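# Guide the ring along the buzz wire to green end

## Task

Carry the ring along the wire until it hangs on the green section at the wire's far end. Nothing, the ring included, may ever touch the thin part of the wire, or the attempt fails at once. Then open the gripper and move the arm away; the ring must stay in place by itself, not because the robot holds it there.

## Robot and tools

Robot: one 7-joint arm with a two-finger parallel gripper, driven entirely by joint targets. There is a single arm, so each command row covers only that arm.

Frames: the scene frame has its origin on the table surface under the arm's base, +z up, +x forward from the base and +y to the left when facing +x. The base may be slightly tilted. Results report the gripper's end_effector_position in metres and end_effector_quat_wxyz, plus linear (m/s) and angular (rad/s) velocity, all in this frame. The reported hand position can be somewhat off, more so at long reach. The gripper's fingers point along its own +z and close along its own y. The reported point lies between the pads when closed, roughly 2 cm short of the fingertips; closing pushes the tips about 10 mm further along +z.

execute_actions takes "actions", a list holding zero or one item, and an optional "pictures" boolean (camera images come by default).
- Empty list: nothing is commanded; you just get the current state.
- Motion: {"rows": [...], "steps": n}. Each row is one list of 8 numbers: the 7 joint targets in radians, in the order waist, shoulder, upper arm roll, elbow, forearm roll, wrist pitch, wrist roll, followed by the gripper opening. Joint values are absolute target angles in the same convention as the Joint positions line, not offsets. The opening is a command from -1 (closed) to +1 (fully open). Up to 15 rows; steps is 1 to 15 (default 15), each step lasting 1/30 s. One row is used per step; if rows run out, the final row repeats.
- Wait: {"steps": n} with no rows, n up to 300; it returns once n steps have passed since the previous result, and your own reply time is counted within them.

Joint ranges (rad): waist -6.283 to 6.283, shoulder -2.059 to 2.094, upper arm roll -6.283 to 6.283, elbow -0.192 to 3.927, forearm roll -6.283 to 6.283, wrist pitch -1.693 to 3.142, wrist roll -6.283 to 6.283. Actual stops may sit 0.010 rad either side of these. A target more than 0.010 rad beyond a limit, and also beyond the joint's last reported angle, gets the whole call refused, and nothing moves. A target past the real stop is clipped to it, and the result may print "joint sent to its limit" (possibly about an earlier action still running); the absence of that line proves nothing.

Motion behaviour: joint targets move at most 3.14 rad/s, take 0.16 s to accelerate, and all joints are timed to arrive together. Each step the target is held within 0.623 rad of the measured angle, and if it would put the gripper over 70 mm from where it is now, all targets are scaled back toward the current angles. So large moves need several calls. The arm keeps chasing your last row while you think or wait, until it has nearly stopped or a step is HELD.

Result lines: Joint positions and Joint velocities list the 7 joints (rad, rad/s) then the finger-pad gap (m, m/s; 0.084 m is fully open). grip_measured is the measured opening on the command scale. HELD marks steps where your row was not fully sent. "joint command not followed" means the clearance check altered or blocked targets; mounting blocks and posts count as part of the arm. A torque fault (load limits: waist and shoulder 47.5, upper arm roll, elbow, forearm roll 28.5, wrist pitch and wrist roll 19 N m, including a held object's weight) makes the arm back off slightly, stand still for 10 s and drop the remainder of the call. MOTOR HOT appears from 65 °C; at 80 °C an OVER-TEMPERATURE FAULT brakes the arm until it cools. Holding loads heats motors even while you think.

Gripping: to keep hold, command an opening clearly below grip_measured; a lower value squeezes harder, up to about 24 N per pad for objects up to about 6 cm wide. -1 gives full force on parts about 0.5 mm thick or more. Re-sending the grip_measured value still presses lightly. Closing fast can hit harder than intended.

zoom_image: {"camera": one of cam_head_left, cam_head_right, cam_wrist, "region": [x0, y0, x1, y1]} in pixels of that camera's latest image, top-left origin, region at most 504 by 504. It gives a magnified view and moves nothing.

Cameras: cam_head_left, cam_head_right and cam_wrist, each 504x504, returned in that order. Calibrations (intrinsics K, distortion, T_world_to_cam) are given in the prompt; real cameras may deviate by a couple of degrees and several millimetres. The wrist camera pose follows the reported joints.

show_instructions: no arguments; shows the scene's reference images.

finished_scene: {"scene": number of the current scene}. It ends that scene irreversibly and reports success; the next scene's task appears in its result. Replying without any tool call ends everything.

Avoid: any contact with the thin wire by ring, fingers or arm; knocking anything off the table; dropping or slamming the ring; hard pushes that cause torque faults. Loose objects may occasionally get nudged by outside disturbances. After placing the ring on the green end, open the fingers and withdraw without brushing the wire, then confirm the ring stays put before ending.

Each tool is called after ">>>" as name(argument=value, ...), one argument or row to a line, values as JSON.

Reference images:

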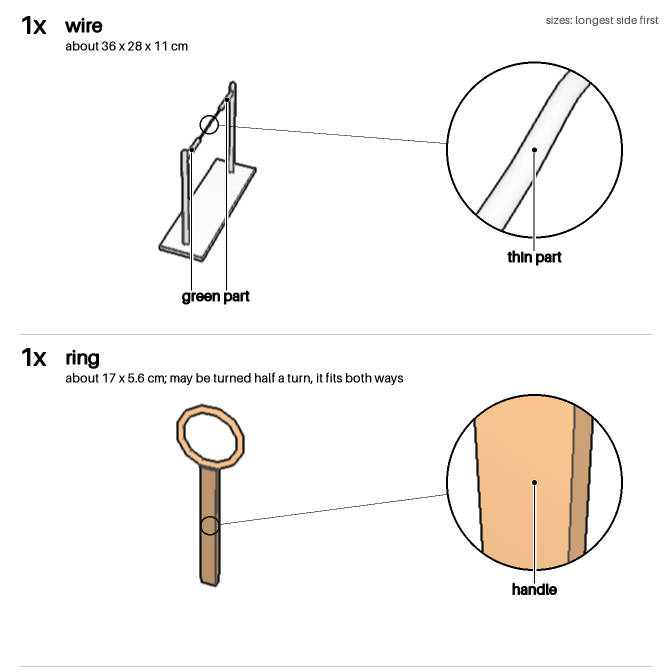

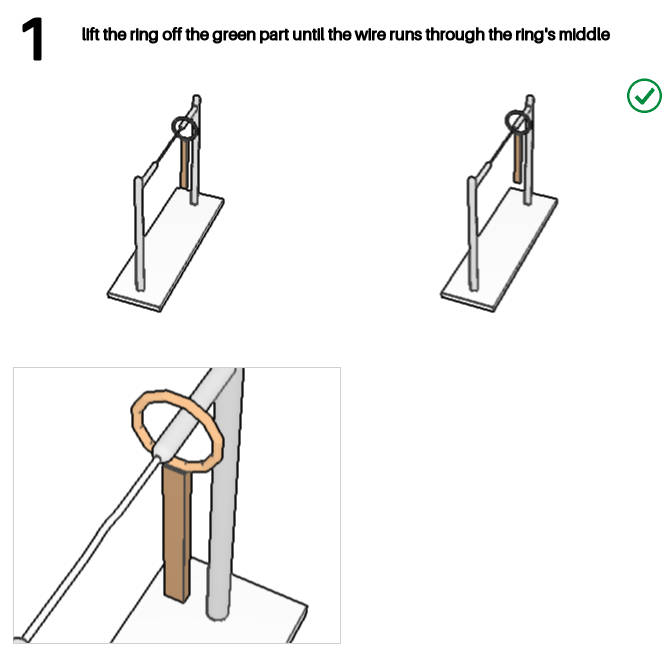

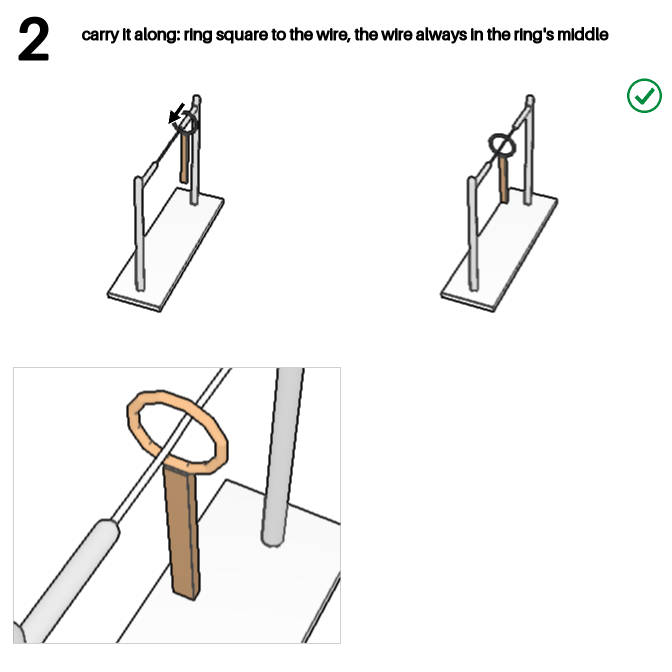

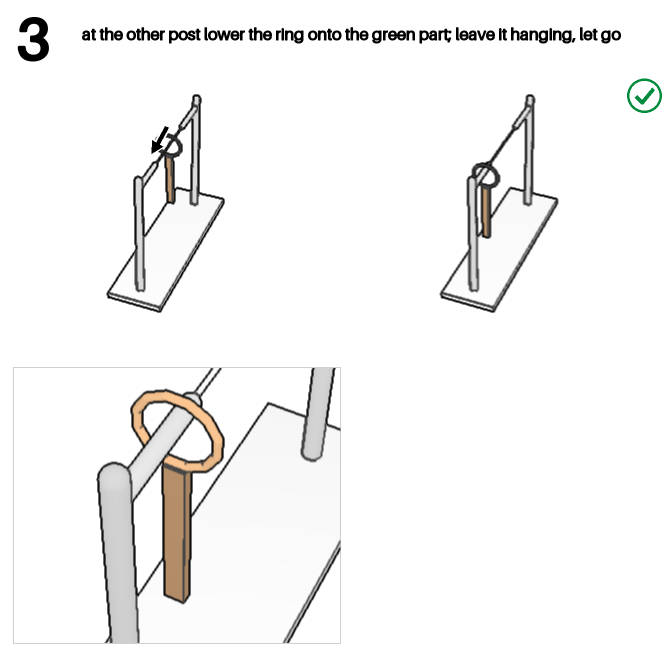

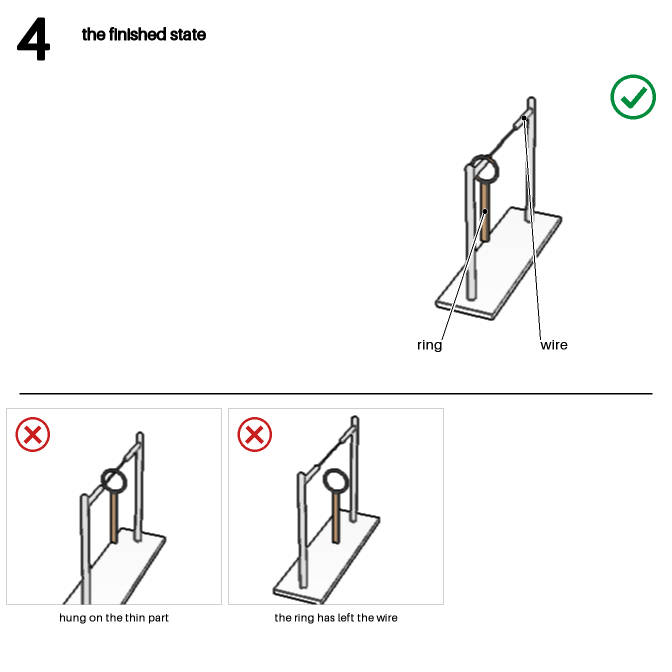

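## Session

>>> execute_actions(
  actions=[],
)

Scene clock: 0.00 s of 4600.00 s.
end_effector_position=(+0.2611, -0.2834, +0.2420) grip_measured=+1.00 end_effector_quat_wxyz=(+0.082, +0.086, +0.988, +0.095) end_effector_velocity=(+0.001, +0.000, +0.001) end_effector_angular_velocity=(-0.002, -0.001, +0.003)
Joint positions: [-0.994 -0.128  0.059  0.708  0.33   0.91   2.15   0.084]
Joint velocities: [ 0.002 -0.001  0.     0.001 -0.    -0.    -0.    -0.   ]

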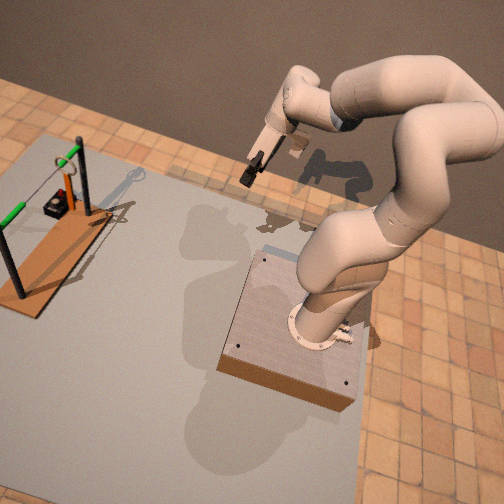

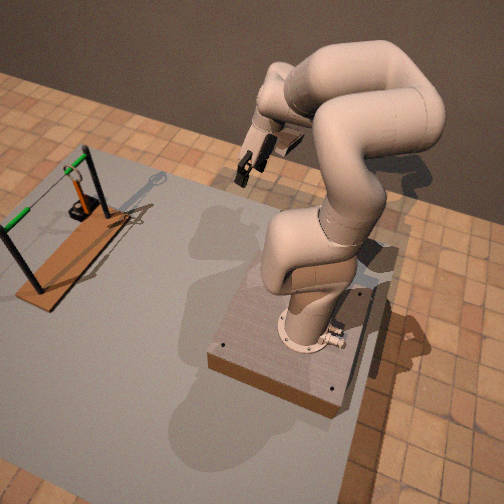

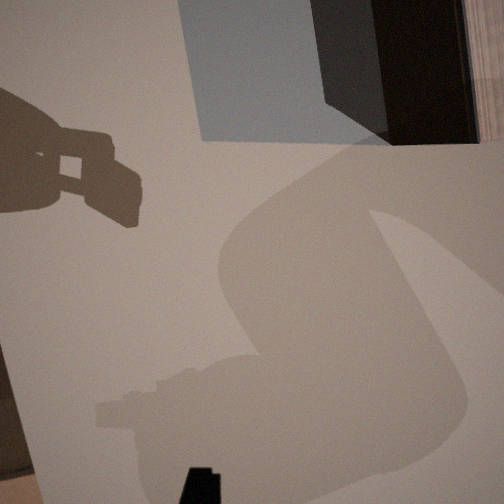

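>>> zoom_image(
  camera="cam_head_left",
  region=[0, 120, 200, 320],
)

>>> zoom_image(
  camera="cam_head_right",
  region=[0, 120, 200, 320],
)

Region (0, 120, 200, 320) of cam_head_left's 504x504 image, scaled by 2.520, with more detail than that image has.

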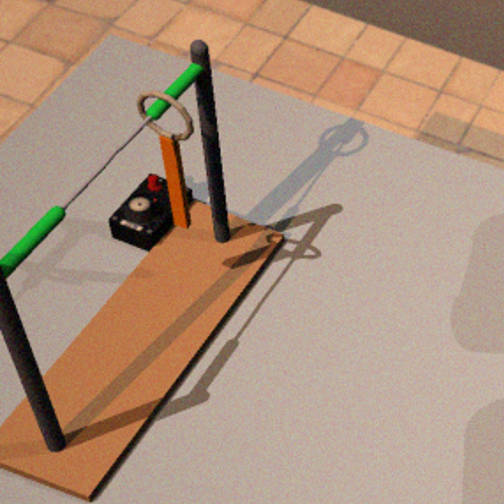

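Region (0, 120, 200, 320) of cam_head_right's 504x504 image, scaled by 2.520, with more detail than that image has.

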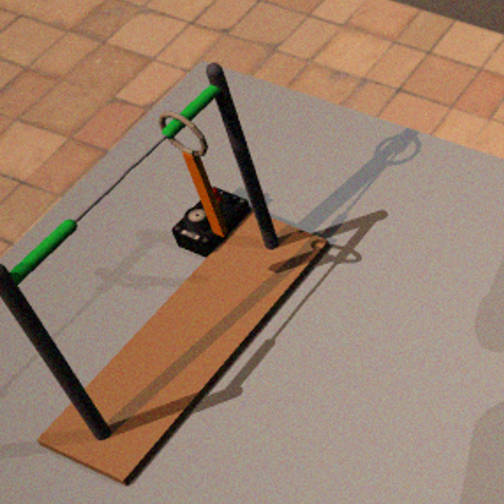

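>>> execute_actions(
  actions=[
    {"rows":[[-0.146,0.992,0,0.869,0,-1.432,0,0.3]],"steps":15},
  ],
  pictures=false,
)

>>> execute_actions(
  actions=[
    {"steps":60},
  ],
)

Scene clock: 27.80 s of 4600.00 s.
end_effector_position=(+0.3555, -0.2549, +0.1513) grip_measured=+0.29 end_effector_quat_wxyz=(+0.045, -0.246, +0.968, +0.028) end_effector_velocity=(+0.196, +0.141, -0.225) end_effector_angular_velocity=(-0.295, +0.006, +1.471)
Joint positions: [-0.674  0.194  0.034  0.778  0.187  0.589  1.829  0.056]
Joint velocities: [ 0.677  0.715 -0.036  0.116 -0.237 -0.715 -0.716 -0.   ]
Steps of this call (steps 1 to 90: nothing new was sent; then 24.30 s passed at rest; steps 91 to 105: all 15 steps of this action). Readings (joint positions):
91: [-0.994 -0.128 0.059 0.708 0.330 0.910 2.150]
92: [-0.992 -0.126 0.059 0.709 0.329 0.907 2.147]
94: [-0.961 -0.095 0.052 0.719 0.311 0.873 2.113]
98: [-0.844 0.023 0.047 0.745 0.253 0.760 2.000]
105: the state above

Scene clock: 38.43 s of 4600.00 s.
end_effector_position=(+0.4627, -0.1795, +0.0416) grip_measured=+0.29 end_effector_quat_wxyz=(+0.052, -0.642, +0.759, -0.092) end_effector_velocity=(-0.001, -0.000, -0.001) end_effector_angular_velocity=(+0.001, +0.001, -0.002)
Joint positions: [-0.351  0.586  0.007  0.85   0.072  0.057  1.303  0.056]
Joint velocities: [-0.001  0.001  0.    -0.001  0.    -0.     0.001  0.   ]
TORQUE FAULT: the external load on joint 2 (shoulder) reached its load limit, and the arm stopped for 10 seconds. The arm's remaining commands of this call were not run. Joint 2 (shoulder) moved back by up to 3 degrees. The arm holds there, with its grip as last carried out, and accepts commands again: back off and push less far. The arm stops again, at the same cost, whenever a joint's load reaches its limit.
The stop began at step 19 of this call (marked STOPPED below). From that step on the arm followed nothing that you had sent. Nothing is kept back now, and the robot has no last target.
Steps of this call (steps 1 to 18: the robot went on to your last target; steps 19 to 319: the stop). Readings (joint positions):
1: [-0.652 0.218 0.033 0.782 0.179 0.565 1.805]
2: [-0.630 0.242 0.032 0.786 0.172 0.540 1.780]
4: [-0.589 0.292 0.029 0.793 0.157 0.490 1.731]
8: [-0.514 0.395 0.024 0.806 0.131 0.387 1.627]
19: [-0.347 0.636 0.009 0.857 0.071 0.051 1.300] STOPPED
319: the state above
camera_calibration (this result's frames):
cam_wrist: T_world_to_cam=[[-0.966186, 0.15675, -0.204731, 0.5175], [0.162486, 0.986645, -0.0114036, 0.161395], [0.20021, -0.0442839, -0.978752, 0.0745573], [0, 0, 0, 1]] pos_world=[0.45885, -0.237056, 0.180762]

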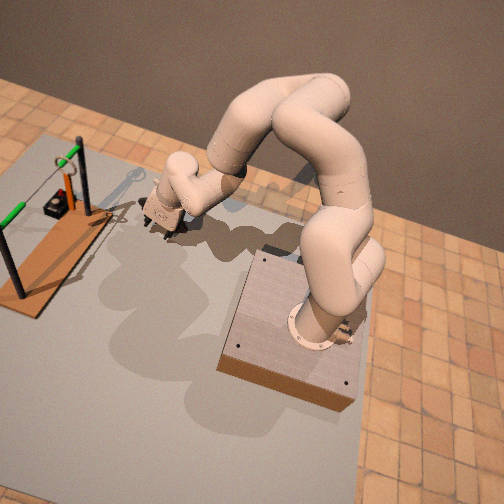

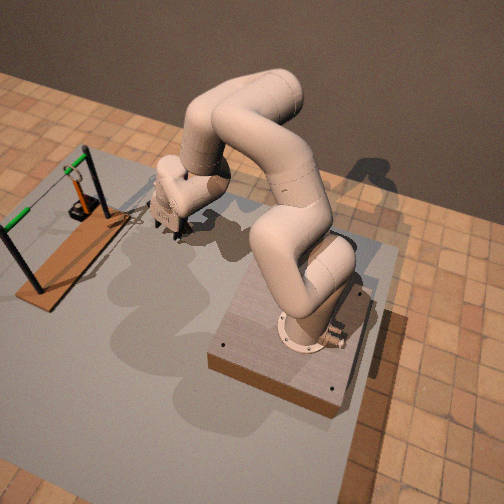

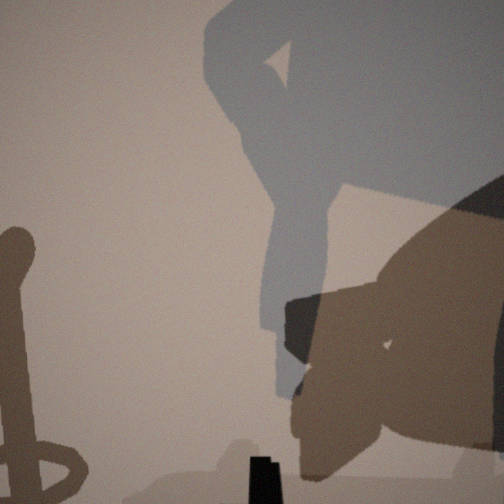

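>>> execute_actions(
  actions=[
    {"rows":[[-0.35,0.5,0,0.75,0,-1.0,0,0.3]],"steps":15},
  ],
  pictures=false,
)

>>> execute_actions(
  actions=[
    {"steps":40},
  ],
  pictures=false,
)

>>> execute_actions(
  actions=[
    {"rows":[[-0.146,0.992,0,0.869,0,-1.432,0,0.3]],"steps":15},
  ],
  pictures=false,
)

>>> execute_actions(
  actions=[
    {"steps":40},
  ],
)

Scene clock: 43.47 s of 4600.00 s.
end_effector_position=(+0.5430, -0.2124, +0.1545) grip_measured=+0.29 end_effector_quat_wxyz=(-0.065, +0.784, -0.493, +0.371) end_effector_velocity=(+0.145, -0.050, +0.331) end_effector_angular_velocity=(-1.467, -0.891, +1.084)
Joint positions: [-0.35   0.527  0.002  0.782  0.023 -0.512  0.733  0.056]
Joint velocities: [ 0.001 -0.08  -0.007 -0.092 -0.067 -1.392 -1.431  0.   ]
Steps of this call (steps 1 to 90: nothing new was sent; then 1.53 s passed at rest; steps 91 to 105: all 15 steps of this action). Readings (joint positions):
91: [-0.351 0.586 0.007 0.850 0.072 0.057 1.303]
92: [-0.351 0.586 0.007 0.850 0.072 0.055 1.300]
94: [-0.351 0.582 0.007 0.843 0.068 0.019 1.264]
98: [-0.351 0.555 0.005 0.814 0.046 -0.176 1.070]
105: the state above

Scene clock: 44.80 s of 4600.00 s.
end_effector_position=(+0.5677, -0.2178, +0.2801) grip_measured=+0.29 end_effector_quat_wxyz=(+0.110, +0.796, -0.146, +0.577) end_effector_velocity=(-0.001, +0.001, -0.003) end_effector_angular_velocity=(+0.002, +0.006, +0.001)
Joint positions: [-0.35   0.5   -0.     0.75   0.    -1.     0.     0.056]
Joint velocities: [ 0.001  0.004  0.    -0.002  0.     0.    -0.     0.   ]
Steps of this call (steps 1 to 40: the robot went on to your last target). Readings (joint positions):
1: [-0.350 0.524 0.002 0.779 0.021 -0.558 0.684]
2: [-0.350 0.522 0.002 0.776 0.019 -0.603 0.633]
4: [-0.350 0.517 0.001 0.771 0.015 -0.690 0.519]
8: [-0.350 0.508 0.001 0.760 0.007 -0.855 0.252]
40: the state above

Scene clock: 45.30 s of 4600.00 s.
end_effector_position=(+0.5739, -0.1251, +0.1765) grip_measured=+0.29 end_effector_quat_wxyz=(+0.068, +0.792, -0.084, +0.600) end_effector_velocity=(-0.050, +0.229, -0.246) end_effector_angular_velocity=(-0.019, -0.094, +0.365)
Joint positions: [-0.198  0.867  0.     0.838 -0.    -1.321 -0.     0.056]
Joint velocities: [ 0.363  0.873  0.003  0.208 -0.    -0.763  0.001  0.   ]
Steps of this call (steps 1 to 15: all 15 steps of this action). Readings (joint positions):
1: [-0.350 0.500 -0.000 0.750 0.000 -1.000 0.000]
2: [-0.349 0.502 -0.000 0.751 0.000 -1.003 0.000]
4: [-0.337 0.533 -0.003 0.762 0.001 -1.034 0.000]
8: [-0.282 0.662 0.001 0.788 -0.000 -1.141 -0.000]
15: the state above

Scene clock: 46.63 s of 4600.00 s.
end_effector_position=(+0.5637, -0.0931, +0.1422) grip_measured=+0.29 end_effector_quat_wxyz=(+0.053, +0.790, -0.063, +0.608) end_effector_velocity=(-0.000, +0.001, -0.001) end_effector_angular_velocity=(+0.001, +0.001, +0.001)
Joint positions: [-0.146  0.992 -0.     0.869  0.    -1.432  0.     0.056]
Joint velocities: [ 0.001  0.001  0.     0.    -0.     0.     0.     0.   ]
Steps of this call (steps 1 to 30: the robot went on to your last target; steps 31 to 40: nothing new was sent). Readings (joint positions):
1: [-0.186 0.895 0.000 0.845 -0.000 -1.346 -0.000]
2: [-0.175 0.921 0.001 0.851 -0.000 -1.368 -0.000]
4: [-0.160 0.958 0.002 0.858 -0.000 -1.399 -0.000]
8: [-0.150 0.983 -0.000 0.867 0.000 -1.424 0.000]
40: the state above
The arm was judged still, so your last target was given up. Only a new action makes it travel on or press farther. Fingers that are still opening or closing keep moving.
camera_calibration (this result's frames):
cam_wrist: T_world_to_cam=[[-0.165517, -0.986165, 0.00912715, 0.0339625], [-0.280202, 0.0381515, -0.959183, 0.356937], [0.945564, -0.161319, -0.28264, -0.373375], [0, 0, 0, 1]] pos_world=[0.458685, -0.0403574, 0.236527]

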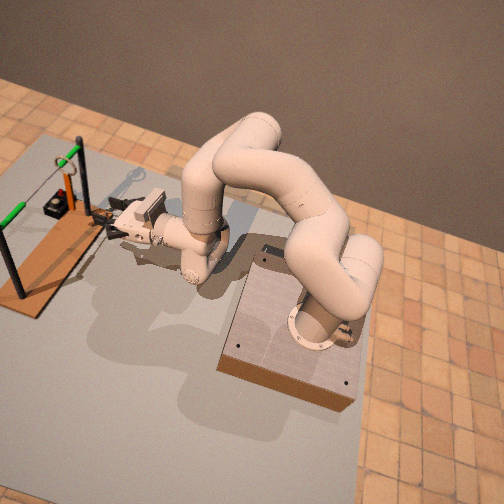

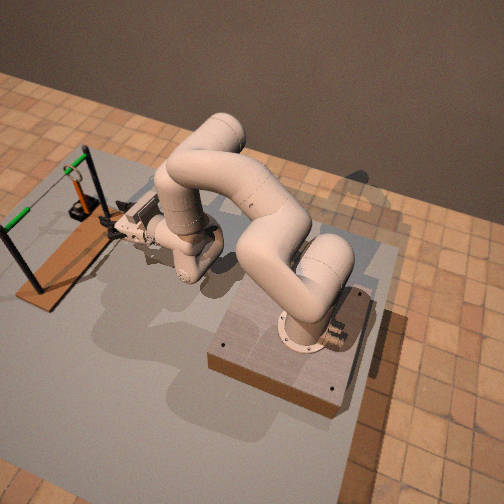

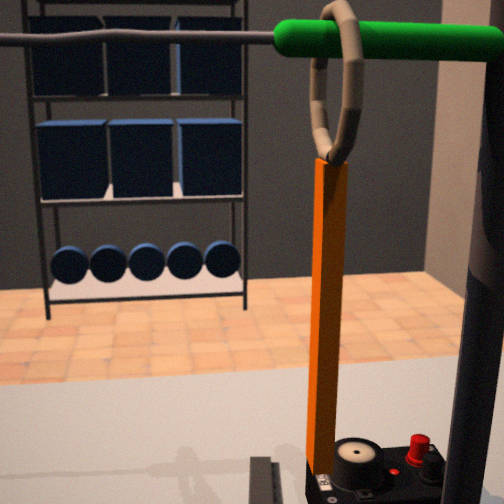

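>>> execute_actions(
  actions=[
    {"rows":[[-0.142,1.059,0,1.176,0,-1.192,0,0.3]],"steps":15},
  ],
  pictures=false,
)

>>> execute_actions(
  actions=[
    {"steps":30},
  ],
)

>>> zoom_image(
  camera="cam_head_right",
  region=[0, 120, 200, 320],
)

Scene clock: 56.03 s of 4600.00 s.
end_effector_position=(+0.6492, -0.1047, +0.1420) grip_measured=+0.29 end_effector_quat_wxyz=(+0.052, +0.790, -0.061, +0.608) end_effector_velocity=(+0.022, -0.005, -0.010) end_effector_angular_velocity=(+0.004, +0.029, -0.002)
Joint positions: [-0.142  1.057  0.     1.165  0.    -1.2    0.     0.056]
Joint velocities: [-0.002  0.031 -0.001  0.088  0.     0.086  0.     0.   ]
Steps of this call (steps 1 to 90: nothing new was sent; then 5.90 s passed at rest; steps 91 to 105: all 15 steps of this action). Readings (joint positions):
91: [-0.146 0.992 0.000 0.869 -0.000 -1.432 -0.000]
92: [-0.146 0.993 -0.000 0.871 -0.000 -1.430 0.000]
94: [-0.146 1.001 -0.000 0.903 -0.000 -1.403 -0.000]
98: [-0.144 1.033 0.000 1.061 0.000 -1.283 0.000]
105: the state above

Scene clock: 57.03 s of 4600.00 s.
end_effector_position=(+0.6521, -0.1050, +0.1423) grip_measured=+0.29 end_effector_quat_wxyz=(+0.052, +0.790, -0.061, +0.608) end_effector_velocity=(-0.000, -0.000, -0.000) end_effector_angular_velocity=(+0.000, +0.000, -0.000)
Joint positions: [-0.142  1.059 -0.     1.176  0.    -1.192 -0.     0.056]
Joint velocities: [-0.     0.001  0.     0.    -0.    -0.     0.     0.   ]
Steps of this call (steps 1 to 30: the robot went on to your last target). Readings (joint positions):
1: [-0.142 1.058 -0.000 1.168 -0.000 -1.198 -0.000]
2: [-0.142 1.058 -0.000 1.170 -0.000 -1.196 -0.000]
4: [-0.142 1.059 -0.000 1.172 -0.000 -1.194 -0.000]
8: [-0.142 1.059 -0.000 1.175 -0.000 -1.193 -0.000]
30: the state above
The arm was judged still, so your last target was given up. Only a new action makes it travel on or press farther. Fingers that are still opening or closing keep moving.
camera_calibration (this result's frames):
cam_wrist: T_world_to_cam=[[-0.161565, -0.98682, 0.0091421, 0.034147], [-0.280394, 0.037021, -0.959171, 0.382213], [0.94619, -0.157532, -0.28268, -0.458943], [0, 0, 0, 1]] pos_world=[0.546935, -0.052751, 0.236561]

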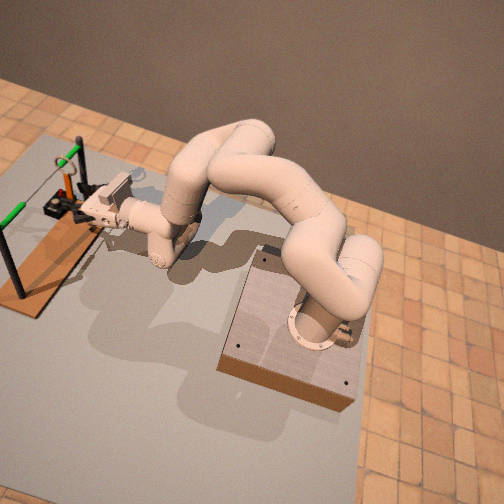

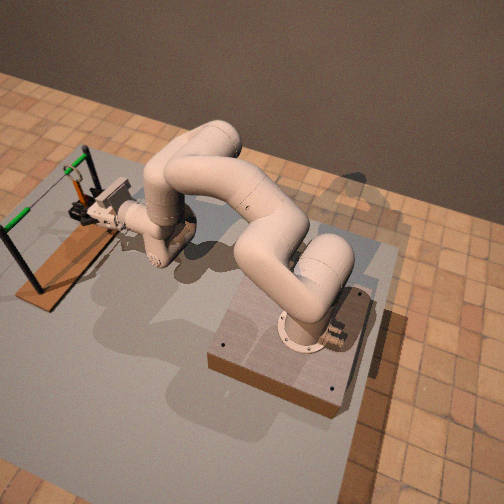

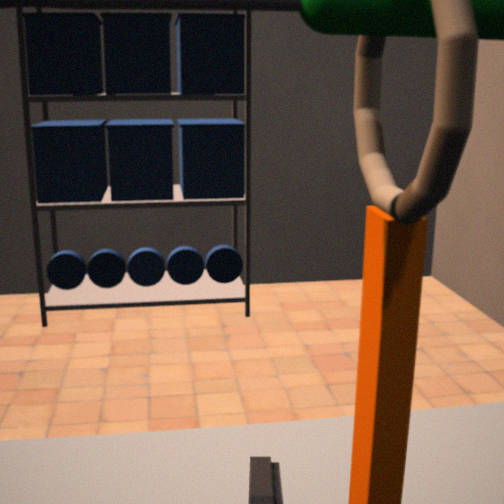

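Region (0, 120, 200, 320) of cam_head_right's 504x504 image, scaled by 2.520, with more detail than that image has.

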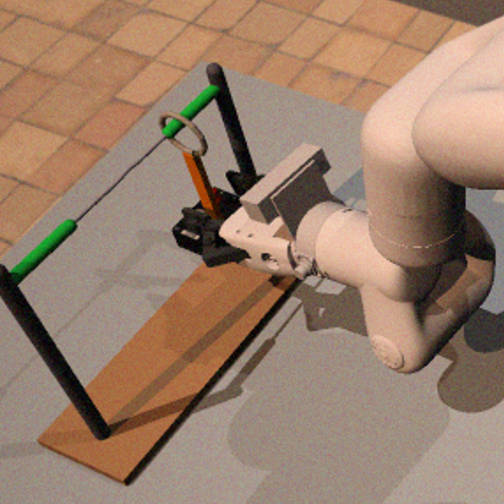

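>>> execute_actions(
  actions=[
    {"rows":[[-0.140,1.095,0,1.290,0,-1.114,0,0.3]],"steps":15},
  ],
  pictures=false,
)

>>> execute_actions(
  actions=[
    {"steps":15},
  ],
  pictures=false,
)

>>> execute_actions(
  actions=[
    {"rows":[[-0.140,1.095,0,1.290,0,-1.114,0,0.1],[-0.140,1.095,0,1.290,0,-1.114,0,-0.1],[-0.140,1.095,0,1.290,0,-1.114,0,-0.3],[-0.140,1.095,0,1.290,0,-1.114,0,-0.45],[-0.140,1.095,0,1.290,0,-1.114,0,-0.55],[-0.140,1.095,0,1.290,0,-1.114,0,-0.65],[-0.140,1.095,0,1.290,0,-1.114,0,-0.72],[-0.140,1.095,0,1.290,0,-1.114,0,-0.78],[-0.140,1.095,0,1.290,0,-1.114,0,-0.84],[-0.140,1.095,0,1.290,0,-1.114,0,-0.9],[-0.140,1.095,0,1.290,0,-1.114,0,-0.95],[-0.140,1.095,0,1.290,0,-1.114,0,-1]],"steps":15},
  ],
  pictures=false,
)

>>> execute_actions(
  actions=[
    {"steps":20},
  ],
)

>>> zoom_image(
  camera="cam_head_right",
  region=[0, 120, 200, 320],
)

Scene clock: 68.73 s of 4600.00 s.
end_effector_position=(+0.6802, -0.1082, +0.1421) grip_measured=+0.29 end_effector_quat_wxyz=(+0.051, +0.790, -0.060, +0.608) end_effector_velocity=(+0.005, -0.002, +0.001) end_effector_angular_velocity=(-0.002, -0.001, -0.001)
Joint positions: [-0.14   1.094 -0.     1.288  0.    -1.115 -0.     0.056]
Joint velocities: [-0.001  0.005  0.     0.02   0.     0.013 -0.002  0.   ]
Steps of this call (steps 1 to 90: nothing new was sent; then 8.20 s passed at rest; steps 91 to 105: all 15 steps of this action). Readings (joint positions):
91: [-0.142 1.059 -0.000 1.176 -0.000 -1.192 0.000]
92: [-0.142 1.060 -0.000 1.178 -0.000 -1.190 0.000]
94: [-0.142 1.069 -0.000 1.206 0.000 -1.170 -0.000]
98: [-0.140 1.088 0.000 1.270 -0.000 -1.129 0.000]
105: the state above

Scene clock: 69.23 s of 4600.00 s.
end_effector_position=(+0.6808, -0.1083, +0.1423) grip_measured=+0.29 end_effector_quat_wxyz=(+0.051, +0.790, -0.060, +0.608) end_effector_velocity=(+0.000, +0.000, +0.000) end_effector_angular_velocity=(+0.001, -0.001, +0.000)
Joint positions: [-0.14   1.095 -0.     1.29   0.    -1.114 -0.     0.056]
Joint velocities: [ 0.    -0.     0.     0.001 -0.     0.     0.001  0.   ]
Steps of this call (steps 1 to 15: the robot went on to your last target). Readings (joint positions):
1: [-0.140 1.095 -0.000 1.288 0.000 -1.115 -0.000]
2: [-0.140 1.095 -0.000 1.289 0.000 -1.115 -0.000]
4: [-0.140 1.095 -0.000 1.289 -0.000 -1.114 0.000]
8: [-0.140 1.095 -0.000 1.290 -0.000 -1.114 -0.000]
15: the state above
The arm was judged still, so your last target was given up. Only a new action makes it travel on or press farther. Fingers that are still opening or closing keep moving.

Scene clock: 69.73 s of 4600.00 s.
end_effector_position=(+0.6808, -0.1083, +0.1423) grip_measured=-0.82 end_effector_quat_wxyz=(+0.051, +0.790, -0.060, +0.608) end_effector_velocity=(-0.000, -0.001, -0.001) end_effector_angular_velocity=(+0.001, +0.001, -0.001)
Joint positions: [-0.14   1.095 -0.     1.29   0.    -1.114 -0.     0.008]
Joint velocities: [-0.001  0.001 -0.    -0.     0.     0.     0.    -0.   ]
Steps of this call (steps 1 to 15: all 15 steps of this action). Readings (joint positions):
1: [-0.140 1.095 -0.000 1.290 -0.000 -1.114 -0.000]
2: [-0.140 1.095 -0.000 1.290 -0.000 -1.114 0.000]
4: [-0.140 1.095 -0.000 1.290 0.000 -1.114 -0.000]
8: [-0.140 1.095 0.000 1.290 -0.000 -1.114 0.000]
15: the state above

Scene clock: 70.40 s of 4600.00 s.
end_effector_position=(+0.6808, -0.1083, +0.1423) grip_measured=-0.82 end_effector_quat_wxyz=(+0.051, +0.790, -0.060, +0.608) end_effector_velocity=(+0.000, -0.001, +0.000) end_effector_angular_velocity=(-0.001, -0.001, -0.001)
Joint positions: [-0.14   1.095 -0.     1.29   0.    -1.114  0.     0.008]
Joint velocities: [-0.001  0.001 -0.     0.002  0.    -0.    -0.001 -0.   ]
Steps of this call (steps 1 to 15: the robot went on to your last target; steps 16 to 20: nothing new was sent). Readings (joint positions):
1: [-0.140 1.095 -0.000 1.290 0.000 -1.114 0.000]
2: [-0.140 1.095 -0.000 1.290 0.000 -1.114 0.000]
4: [-0.140 1.095 -0.000 1.290 0.000 -1.114 0.000]
8: [-0.140 1.095 -0.000 1.290 0.000 -1.114 0.000]
20: the state above
The arm was judged still, so your last target was given up. Only a new action makes it travel on or press farther. Fingers that are still opening or closing keep moving.
camera_calibration (this result's frames):
cam_wrist: T_world_to_cam=[[-0.159591, -0.987141, 0.00915023, 0.034206], [-0.280522, 0.0364612, -0.959155, 0.390402], [0.946487, -0.155639, -0.282734, -0.486519], [0, 0, 0, 1]] pos_world=[0.575459, -0.0561899, 0.236587]

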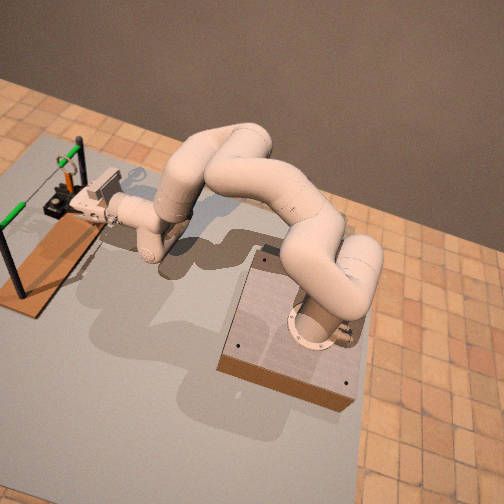

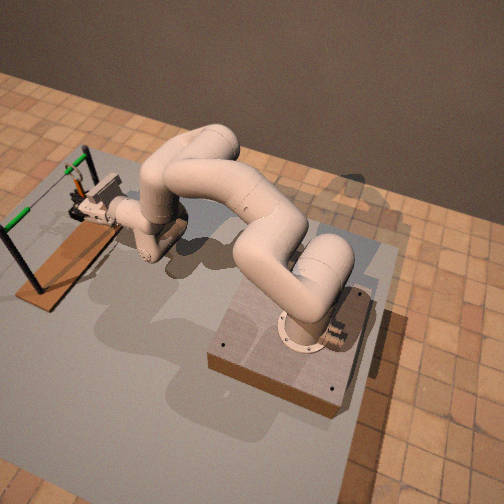

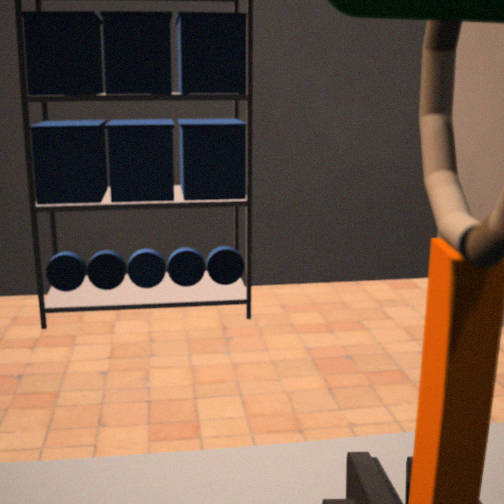

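Region (0, 120, 200, 320) of cam_head_right's 504x504 image, scaled by 2.520, with more detail than that image has.

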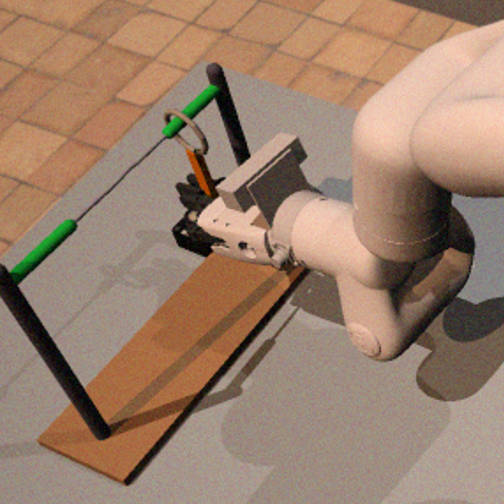

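>>> execute_actions(
  actions=[
    {"rows":[[-0.140,1.044,0,1.254,0,-1.099,0,-1]],"steps":15},
  ],
  pictures=false,
)

>>> execute_actions(
  actions=[
    {"steps":15},
  ],
)

>>> zoom_image(
  camera="cam_head_right",
  region=[0, 130, 120, 250],
)

>>> zoom_image(
  camera="cam_head_left",
  region=[0, 130, 120, 250],
)

Scene clock: 74.47 s of 4600.00 s.
end_effector_position=(+0.6806, -0.1081, +0.1584) grip_measured=-0.82 end_effector_quat_wxyz=(+0.051, +0.790, -0.060, +0.608) end_effector_velocity=(+0.000, -0.000, +0.002) end_effector_angular_velocity=(+0.000, -0.001, -0.001)
Joint positions: [-0.14   1.045  0.     1.254 -0.    -1.099 -0.     0.008]
Joint velocities: [-0.001 -0.007 -0.    -0.004 -0.     0.002  0.001 -0.   ]
Steps of this call (steps 1 to 90: nothing new was sent; then 0.57 s passed at rest; steps 91 to 105: all 15 steps of this action). Readings (joint positions):
91: [-0.140 1.095 -0.000 1.290 0.000 -1.114 0.000]
92: [-0.140 1.093 0.000 1.288 0.000 -1.113 -0.000]
94: [-0.140 1.078 0.000 1.275 -0.000 -1.108 -0.000]
98: [-0.140 1.051 -0.000 1.261 0.000 -1.102 0.000]
105: the state above

Scene clock: 74.97 s of 4600.00 s.
end_effector_position=(+0.6807, -0.1081, +0.1589) grip_measured=-0.82 end_effector_quat_wxyz=(+0.051, +0.790, -0.060, +0.608) end_effector_velocity=(-0.000, -0.000, -0.001) end_effector_angular_velocity=(-0.001, +0.001, +0.001)
Joint positions: [-0.14   1.044  0.     1.254 -0.    -1.099  0.     0.008]
Joint velocities: [-0.     0.001  0.     0.    -0.    -0.    -0.001 -0.   ]
Steps of this call (steps 1 to 15: the robot went on to your last target). Readings (joint positions):
1: [-0.140 1.045 0.000 1.254 -0.000 -1.099 -0.000]
2: [-0.140 1.045 0.000 1.254 -0.000 -1.099 -0.000]
4: [-0.140 1.044 0.000 1.254 0.000 -1.099 -0.000]
8: [-0.140 1.044 0.000 1.254 -0.000 -1.099 -0.000]
15: the state above
The arm was judged still, so your last target was given up. Only a new action makes it travel on or press farther. Fingers that are still opening or closing keep moving.
camera_calibration (this result's frames):
cam_wrist: T_world_to_cam=[[-0.159589, -0.987141, 0.00914959, 0.0341732], [-0.280511, 0.0364594, -0.959158, 0.40625], [0.946491, -0.155638, -0.282722, -0.481748], [0, 0, 0, 1]] pos_world=[0.575381, -0.0560561, 0.253145]

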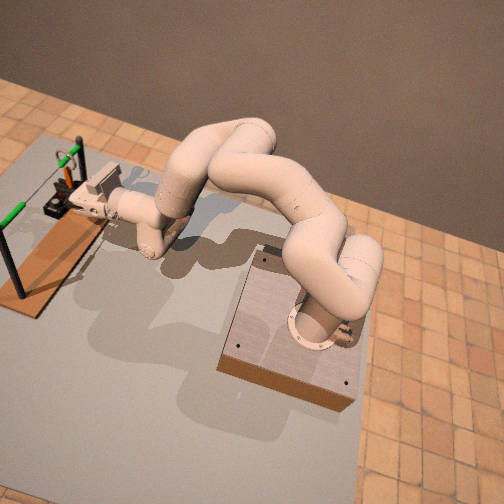

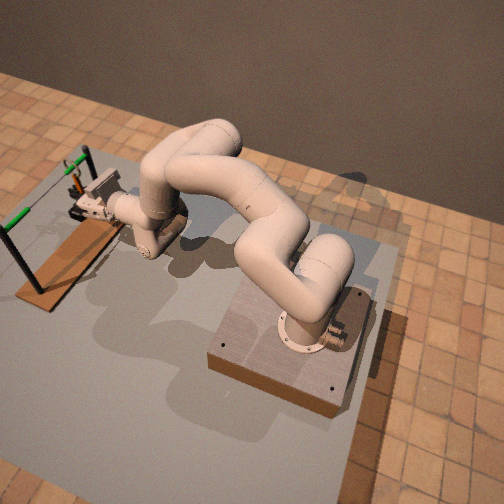

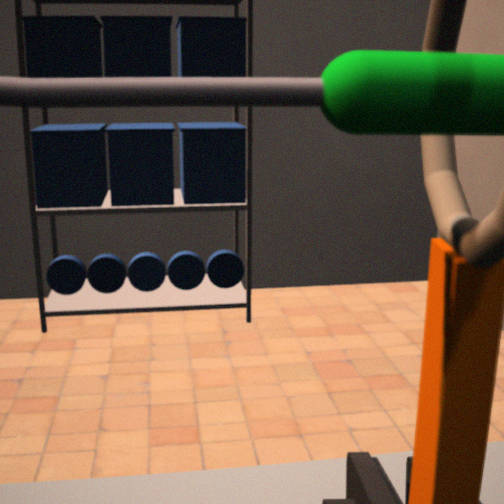

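Region (0, 130, 120, 250) of cam_head_right's 504x504 image, scaled by 4.200, with more detail than that image has.

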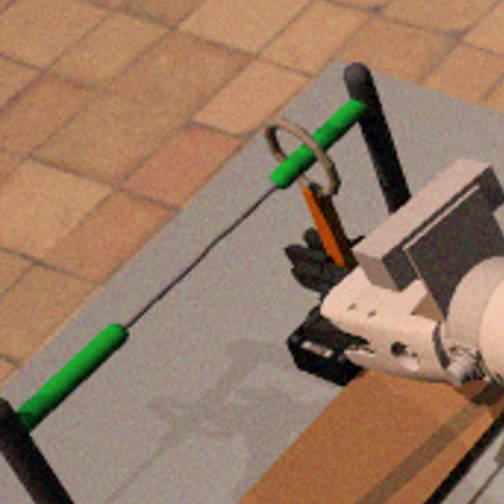

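Region (0, 130, 120, 250) of cam_head_left's 504x504 image, scaled by 4.200, with more detail than that image has.

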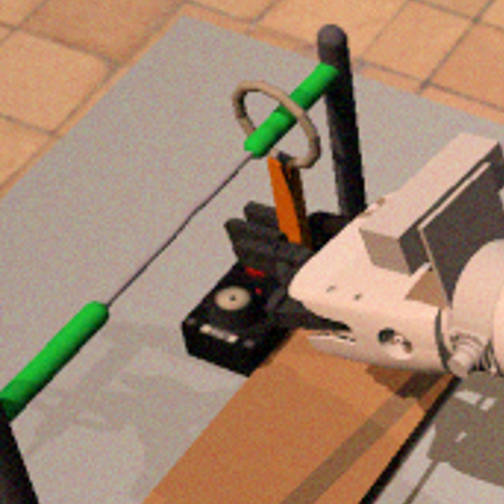

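>>> execute_actions(
  actions=[
    {"rows":[[-0.135,1.044,0,1.254,0,-1.099,0,-1],[-0.13,1.044,0,1.254,0,-1.099,0,-1],[-0.125,1.044,0,1.254,0,-1.099,0,-1],[-0.12,1.044,0,1.254,0,-1.099,0,-1],[-0.115,1.044,0,1.254,0,-1.099,0,-1],[-0.11,1.044,0,1.254,0,-1.099,0,-1],[-0.105,1.044,0,1.254,0,-1.099,0,-1],[-0.10,1.044,0,1.254,0,-1.099,0,-1],[-0.095,1.044,0,1.254,0,-1.099,0,-1],[-0.09,1.044,0,1.254,0,-1.099,0,-1],[-0.085,1.044,0,1.254,0,-1.099,0,-1],[-0.08,1.044,0,1.254,0,-1.099,0,-1],[-0.075,1.044,0,1.254,0,-1.099,0,-1],[-0.07,1.044,0,1.254,0,-1.099,0,-1]],"steps":15},
  ],
  pictures=false,
)

>>> execute_actions(
  actions=[
    {"steps":12},
  ],
)

>>> zoom_image(
  camera="cam_head_right",
  region=[0, 130, 120, 250],
)

>>> zoom_image(
  camera="cam_head_left",
  region=[0, 130, 120, 250],
)

Scene clock: 81.30 s of 4600.00 s.
end_effector_position=(+0.6854, -0.0729, +0.1586) grip_measured=-0.82 end_effector_quat_wxyz=(+0.035, +0.791, -0.040, +0.609) end_effector_velocity=(+0.010, +0.099, -0.000) end_effector_angular_velocity=(-0.001, +0.001, +0.145)
Joint positions: [-0.089  1.044  0.     1.254 -0.    -1.099 -0.     0.008]
Joint velocities: [ 0.146 -0.001 -0.002 -0.002 -0.    -0.     0.001 -0.   ]
Steps of this call (steps 1 to 90: nothing new was sent; then 2.83 s passed at rest; steps 91 to 105: all 15 steps of this action). Readings (joint positions):
91: [-0.140 1.044 -0.000 1.254 0.000 -1.099 -0.000]
92: [-0.140 1.044 -0.000 1.254 0.000 -1.099 0.000]
94: [-0.137 1.044 -0.001 1.254 0.000 -1.099 0.000]
98: [-0.122 1.044 -0.000 1.254 0.000 -1.099 0.000]
105: the state above

Scene clock: 81.70 s of 4600.00 s.
end_effector_position=(+0.6866, -0.0609, +0.1585) grip_measured=-0.82 end_effector_quat_wxyz=(+0.030, +0.792, -0.033, +0.609) end_effector_velocity=(-0.000, +0.004, -0.001) end_effector_angular_velocity=(+0.001, +0.002, +0.006)
Joint positions: [-0.071  1.044 -0.     1.254  0.    -1.099  0.     0.008]
Joint velocities: [ 0.004 -0.     0.002 -0.002 -0.    -0.    -0.001 -0.   ]
Steps of this call (steps 1 to 12: the robot went on to your last target). Readings (joint positions):
1: [-0.084 1.044 0.000 1.254 -0.000 -1.099 -0.000]
2: [-0.080 1.044 0.000 1.254 -0.000 -1.099 -0.000]
4: [-0.075 1.044 0.001 1.254 -0.000 -1.099 -0.000]
8: [-0.071 1.044 -0.000 1.254 0.000 -1.099 0.000]
12: the state above
camera_calibration (this result's frames):
cam_wrist: T_world_to_cam=[[-0.0910467, -0.9958, 0.00966171, 0.0340754], [-0.282853, 0.0165566, -0.95902, 0.406239], [0.954832, -0.0900485, -0.283173, -0.481712], [0, 0, 0, 1]] pos_world=[0.577963, -0.0161711, 0.252855]

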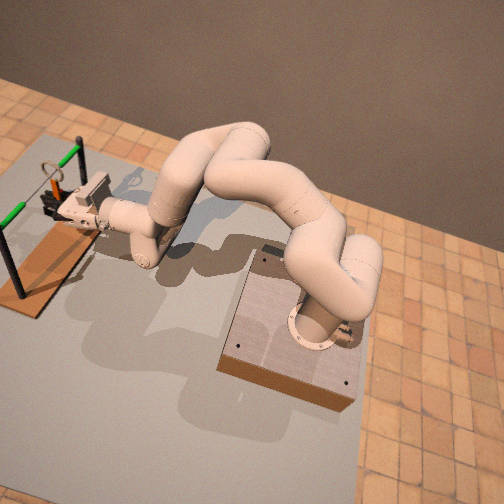

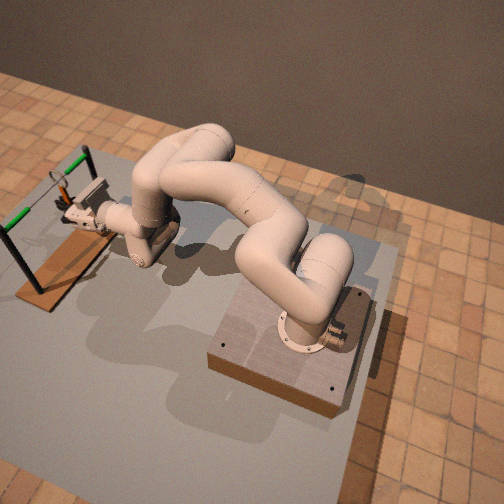

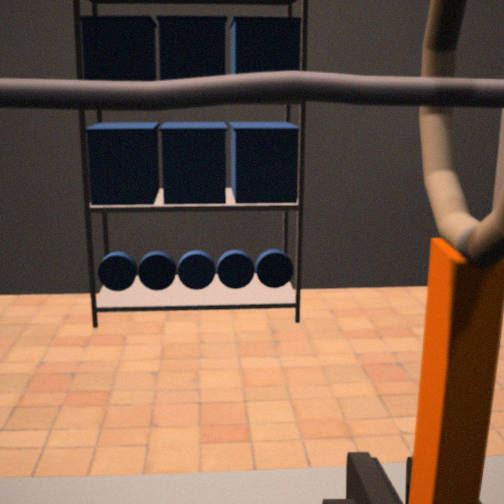

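Region (0, 130, 120, 250) of cam_head_right's 504x504 image, scaled by 4.200, with more detail than that image has.

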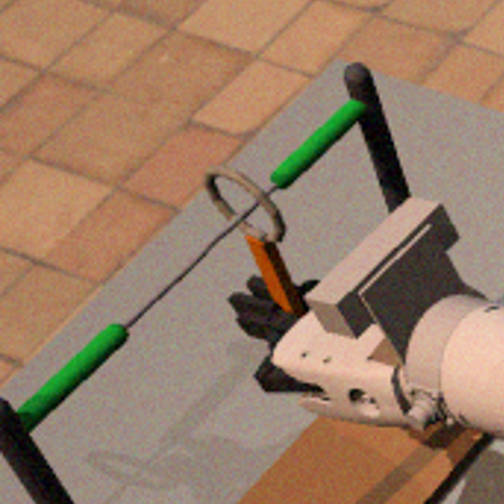

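Region (0, 130, 120, 250) of cam_head_left's 504x504 image, scaled by 4.200, with more detail than that image has.

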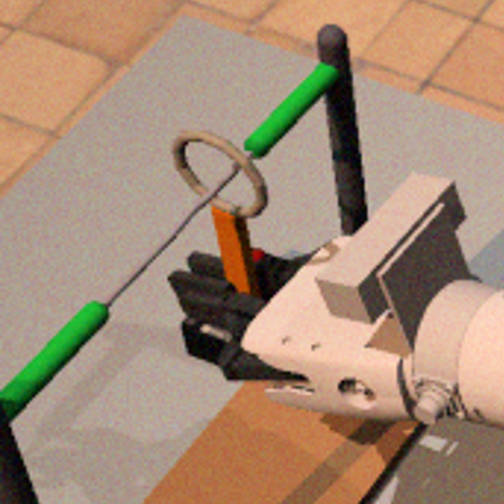

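>>> execute_actions(
  actions=[
    {"rows":[[-0.065,1.043,0,1.252,0,-1.100,0,-1],[-0.06,1.043,0,1.250,0,-1.102,0,-1],[-0.055,1.042,0,1.248,0,-1.103,0,-1],[-0.05,1.041,0,1.246,0,-1.104,0,-1],[-0.045,1.041,0,1.244,0,-1.106,0,-1],[-0.04,1.040,0,1.242,0,-1.107,0,-1],[-0.035,1.040,0,1.240,0,-1.109,0,-1],[-0.03,1.039,0,1.238,0,-1.110,0,-1],[-0.025,1.039,0,1.238,0,-1.110,0,-1],[-0.02,1.039,0,1.238,0,-1.110,0,-1],[-0.015,1.039,0,1.238,0,-1.110,0,-1],[-0.01,1.039,0,1.238,0,-1.110,0,-1],[-0.005,1.039,0,1.238,0,-1.110,0,-1],[0.0,1.039,0,1.238,0,-1.110,0,-1]],"steps":15},
  ],
  pictures=false,
)

>>> execute_actions(
  actions=[
    {"steps":12},
  ],
)

>>> zoom_image(
  camera="cam_head_right",
  region=[0, 130, 120, 250],
)

>>> zoom_image(
  camera="cam_head_left",
  region=[0, 130, 120, 250],
)

Scene clock: 88.93 s of 4600.00 s.
end_effector_position=(+0.6850, -0.0246, +0.1580) grip_measured=-0.82 end_effector_quat_wxyz=(+0.014, +0.792, -0.012, +0.610) end_effector_velocity=(+0.002, +0.099, +0.001) end_effector_angular_velocity=(-0.003, -0.003, +0.145)
Joint positions: [-0.019  1.039  0.     1.239 -0.    -1.109 -0.     0.008]
Joint velocities: [ 0.146 -0.004 -0.002 -0.008  0.    -0.008 -0.001 -0.   ]
Steps of this call (steps 1 to 30: the robot went on to your last target; steps 31 to 90: nothing new was sent; then 3.73 s passed at rest; steps 91 to 105: all 15 steps of this action). Readings (joint positions):
91: [-0.070 1.044 -0.000 1.254 0.000 -1.099 0.000]
92: [-0.070 1.044 -0.000 1.254 0.000 -1.099 0.000]
94: [-0.067 1.043 -0.001 1.253 0.000 -1.100 0.000]
98: [-0.052 1.042 -0.000 1.247 0.000 -1.104 0.000]
105: the state above

Scene clock: 89.33 s of 4600.00 s.
end_effector_position=(+0.6851, -0.0126, +0.1580) grip_measured=-0.82 end_effector_quat_wxyz=(+0.009, +0.792, -0.005, +0.610) end_effector_velocity=(-0.000, +0.005, -0.000) end_effector_angular_velocity=(+0.001, +0.000, +0.008)
Joint positions: [-0.001  1.039 -0.     1.238  0.    -1.11   0.     0.008]
Joint velocities: [ 0.006 -0.     0.002 -0.001 -0.001 -0.    -0.    -0.   ]
Steps of this call (steps 1 to 12: the robot went on to your last target). Readings (joint positions):
1: [-0.014 1.039 0.000 1.239 -0.000 -1.109 -0.000]
2: [-0.010 1.039 0.000 1.239 -0.000 -1.110 -0.000]
4: [-0.005 1.039 0.001 1.238 -0.000 -1.110 -0.000]
8: [-0.001 1.039 -0.000 1.238 0.000 -1.110 0.000]
12: the state above
camera_calibration (this result's frames):
cam_wrist: T_world_to_cam=[[-0.0211662, -0.999727, 0.009878, 0.0340469], [-0.283817, -0.00346535, -0.958872, 0.404876], [0.958645, -0.0230992, -0.283667, -0.477872], [0, 0, 0, 1]] pos_world=[0.573741, 0.0244022, 0.252332]

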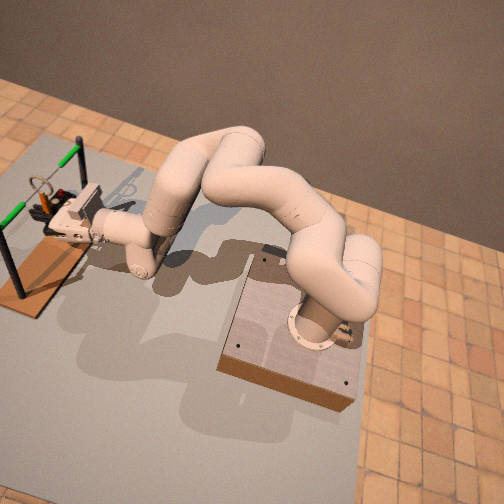

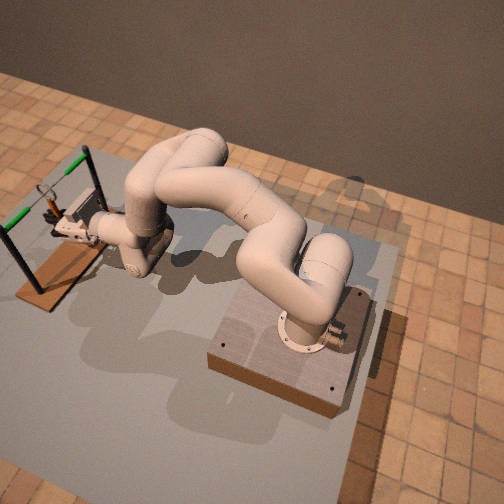

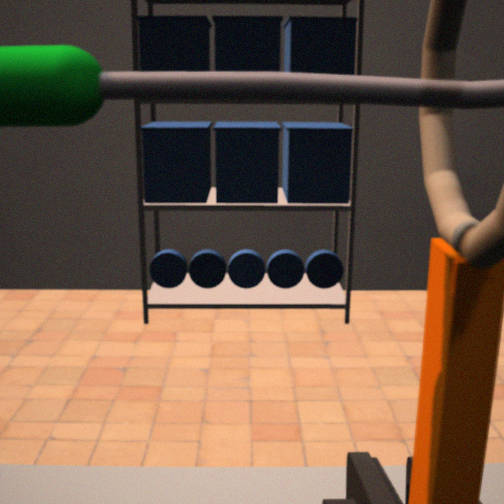

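Region (0, 130, 120, 250) of cam_head_right's 504x504 image, scaled by 4.200, with more detail than that image has.

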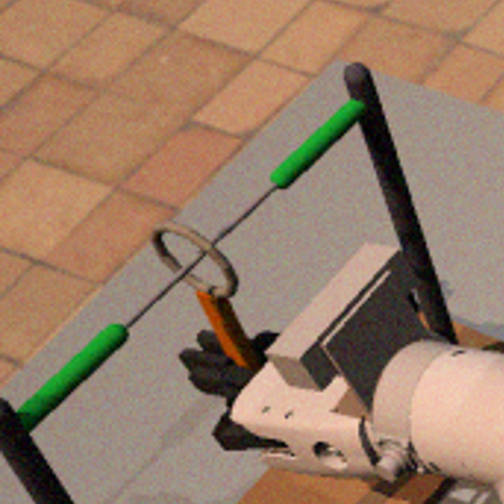

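Region (0, 130, 120, 250) of cam_head_left's 504x504 image, scaled by 4.200, with more detail than that image has.

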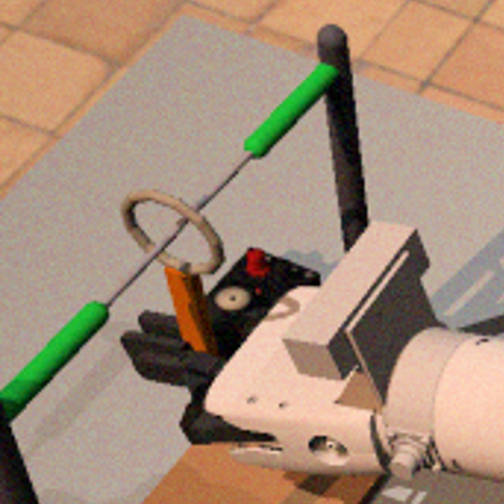

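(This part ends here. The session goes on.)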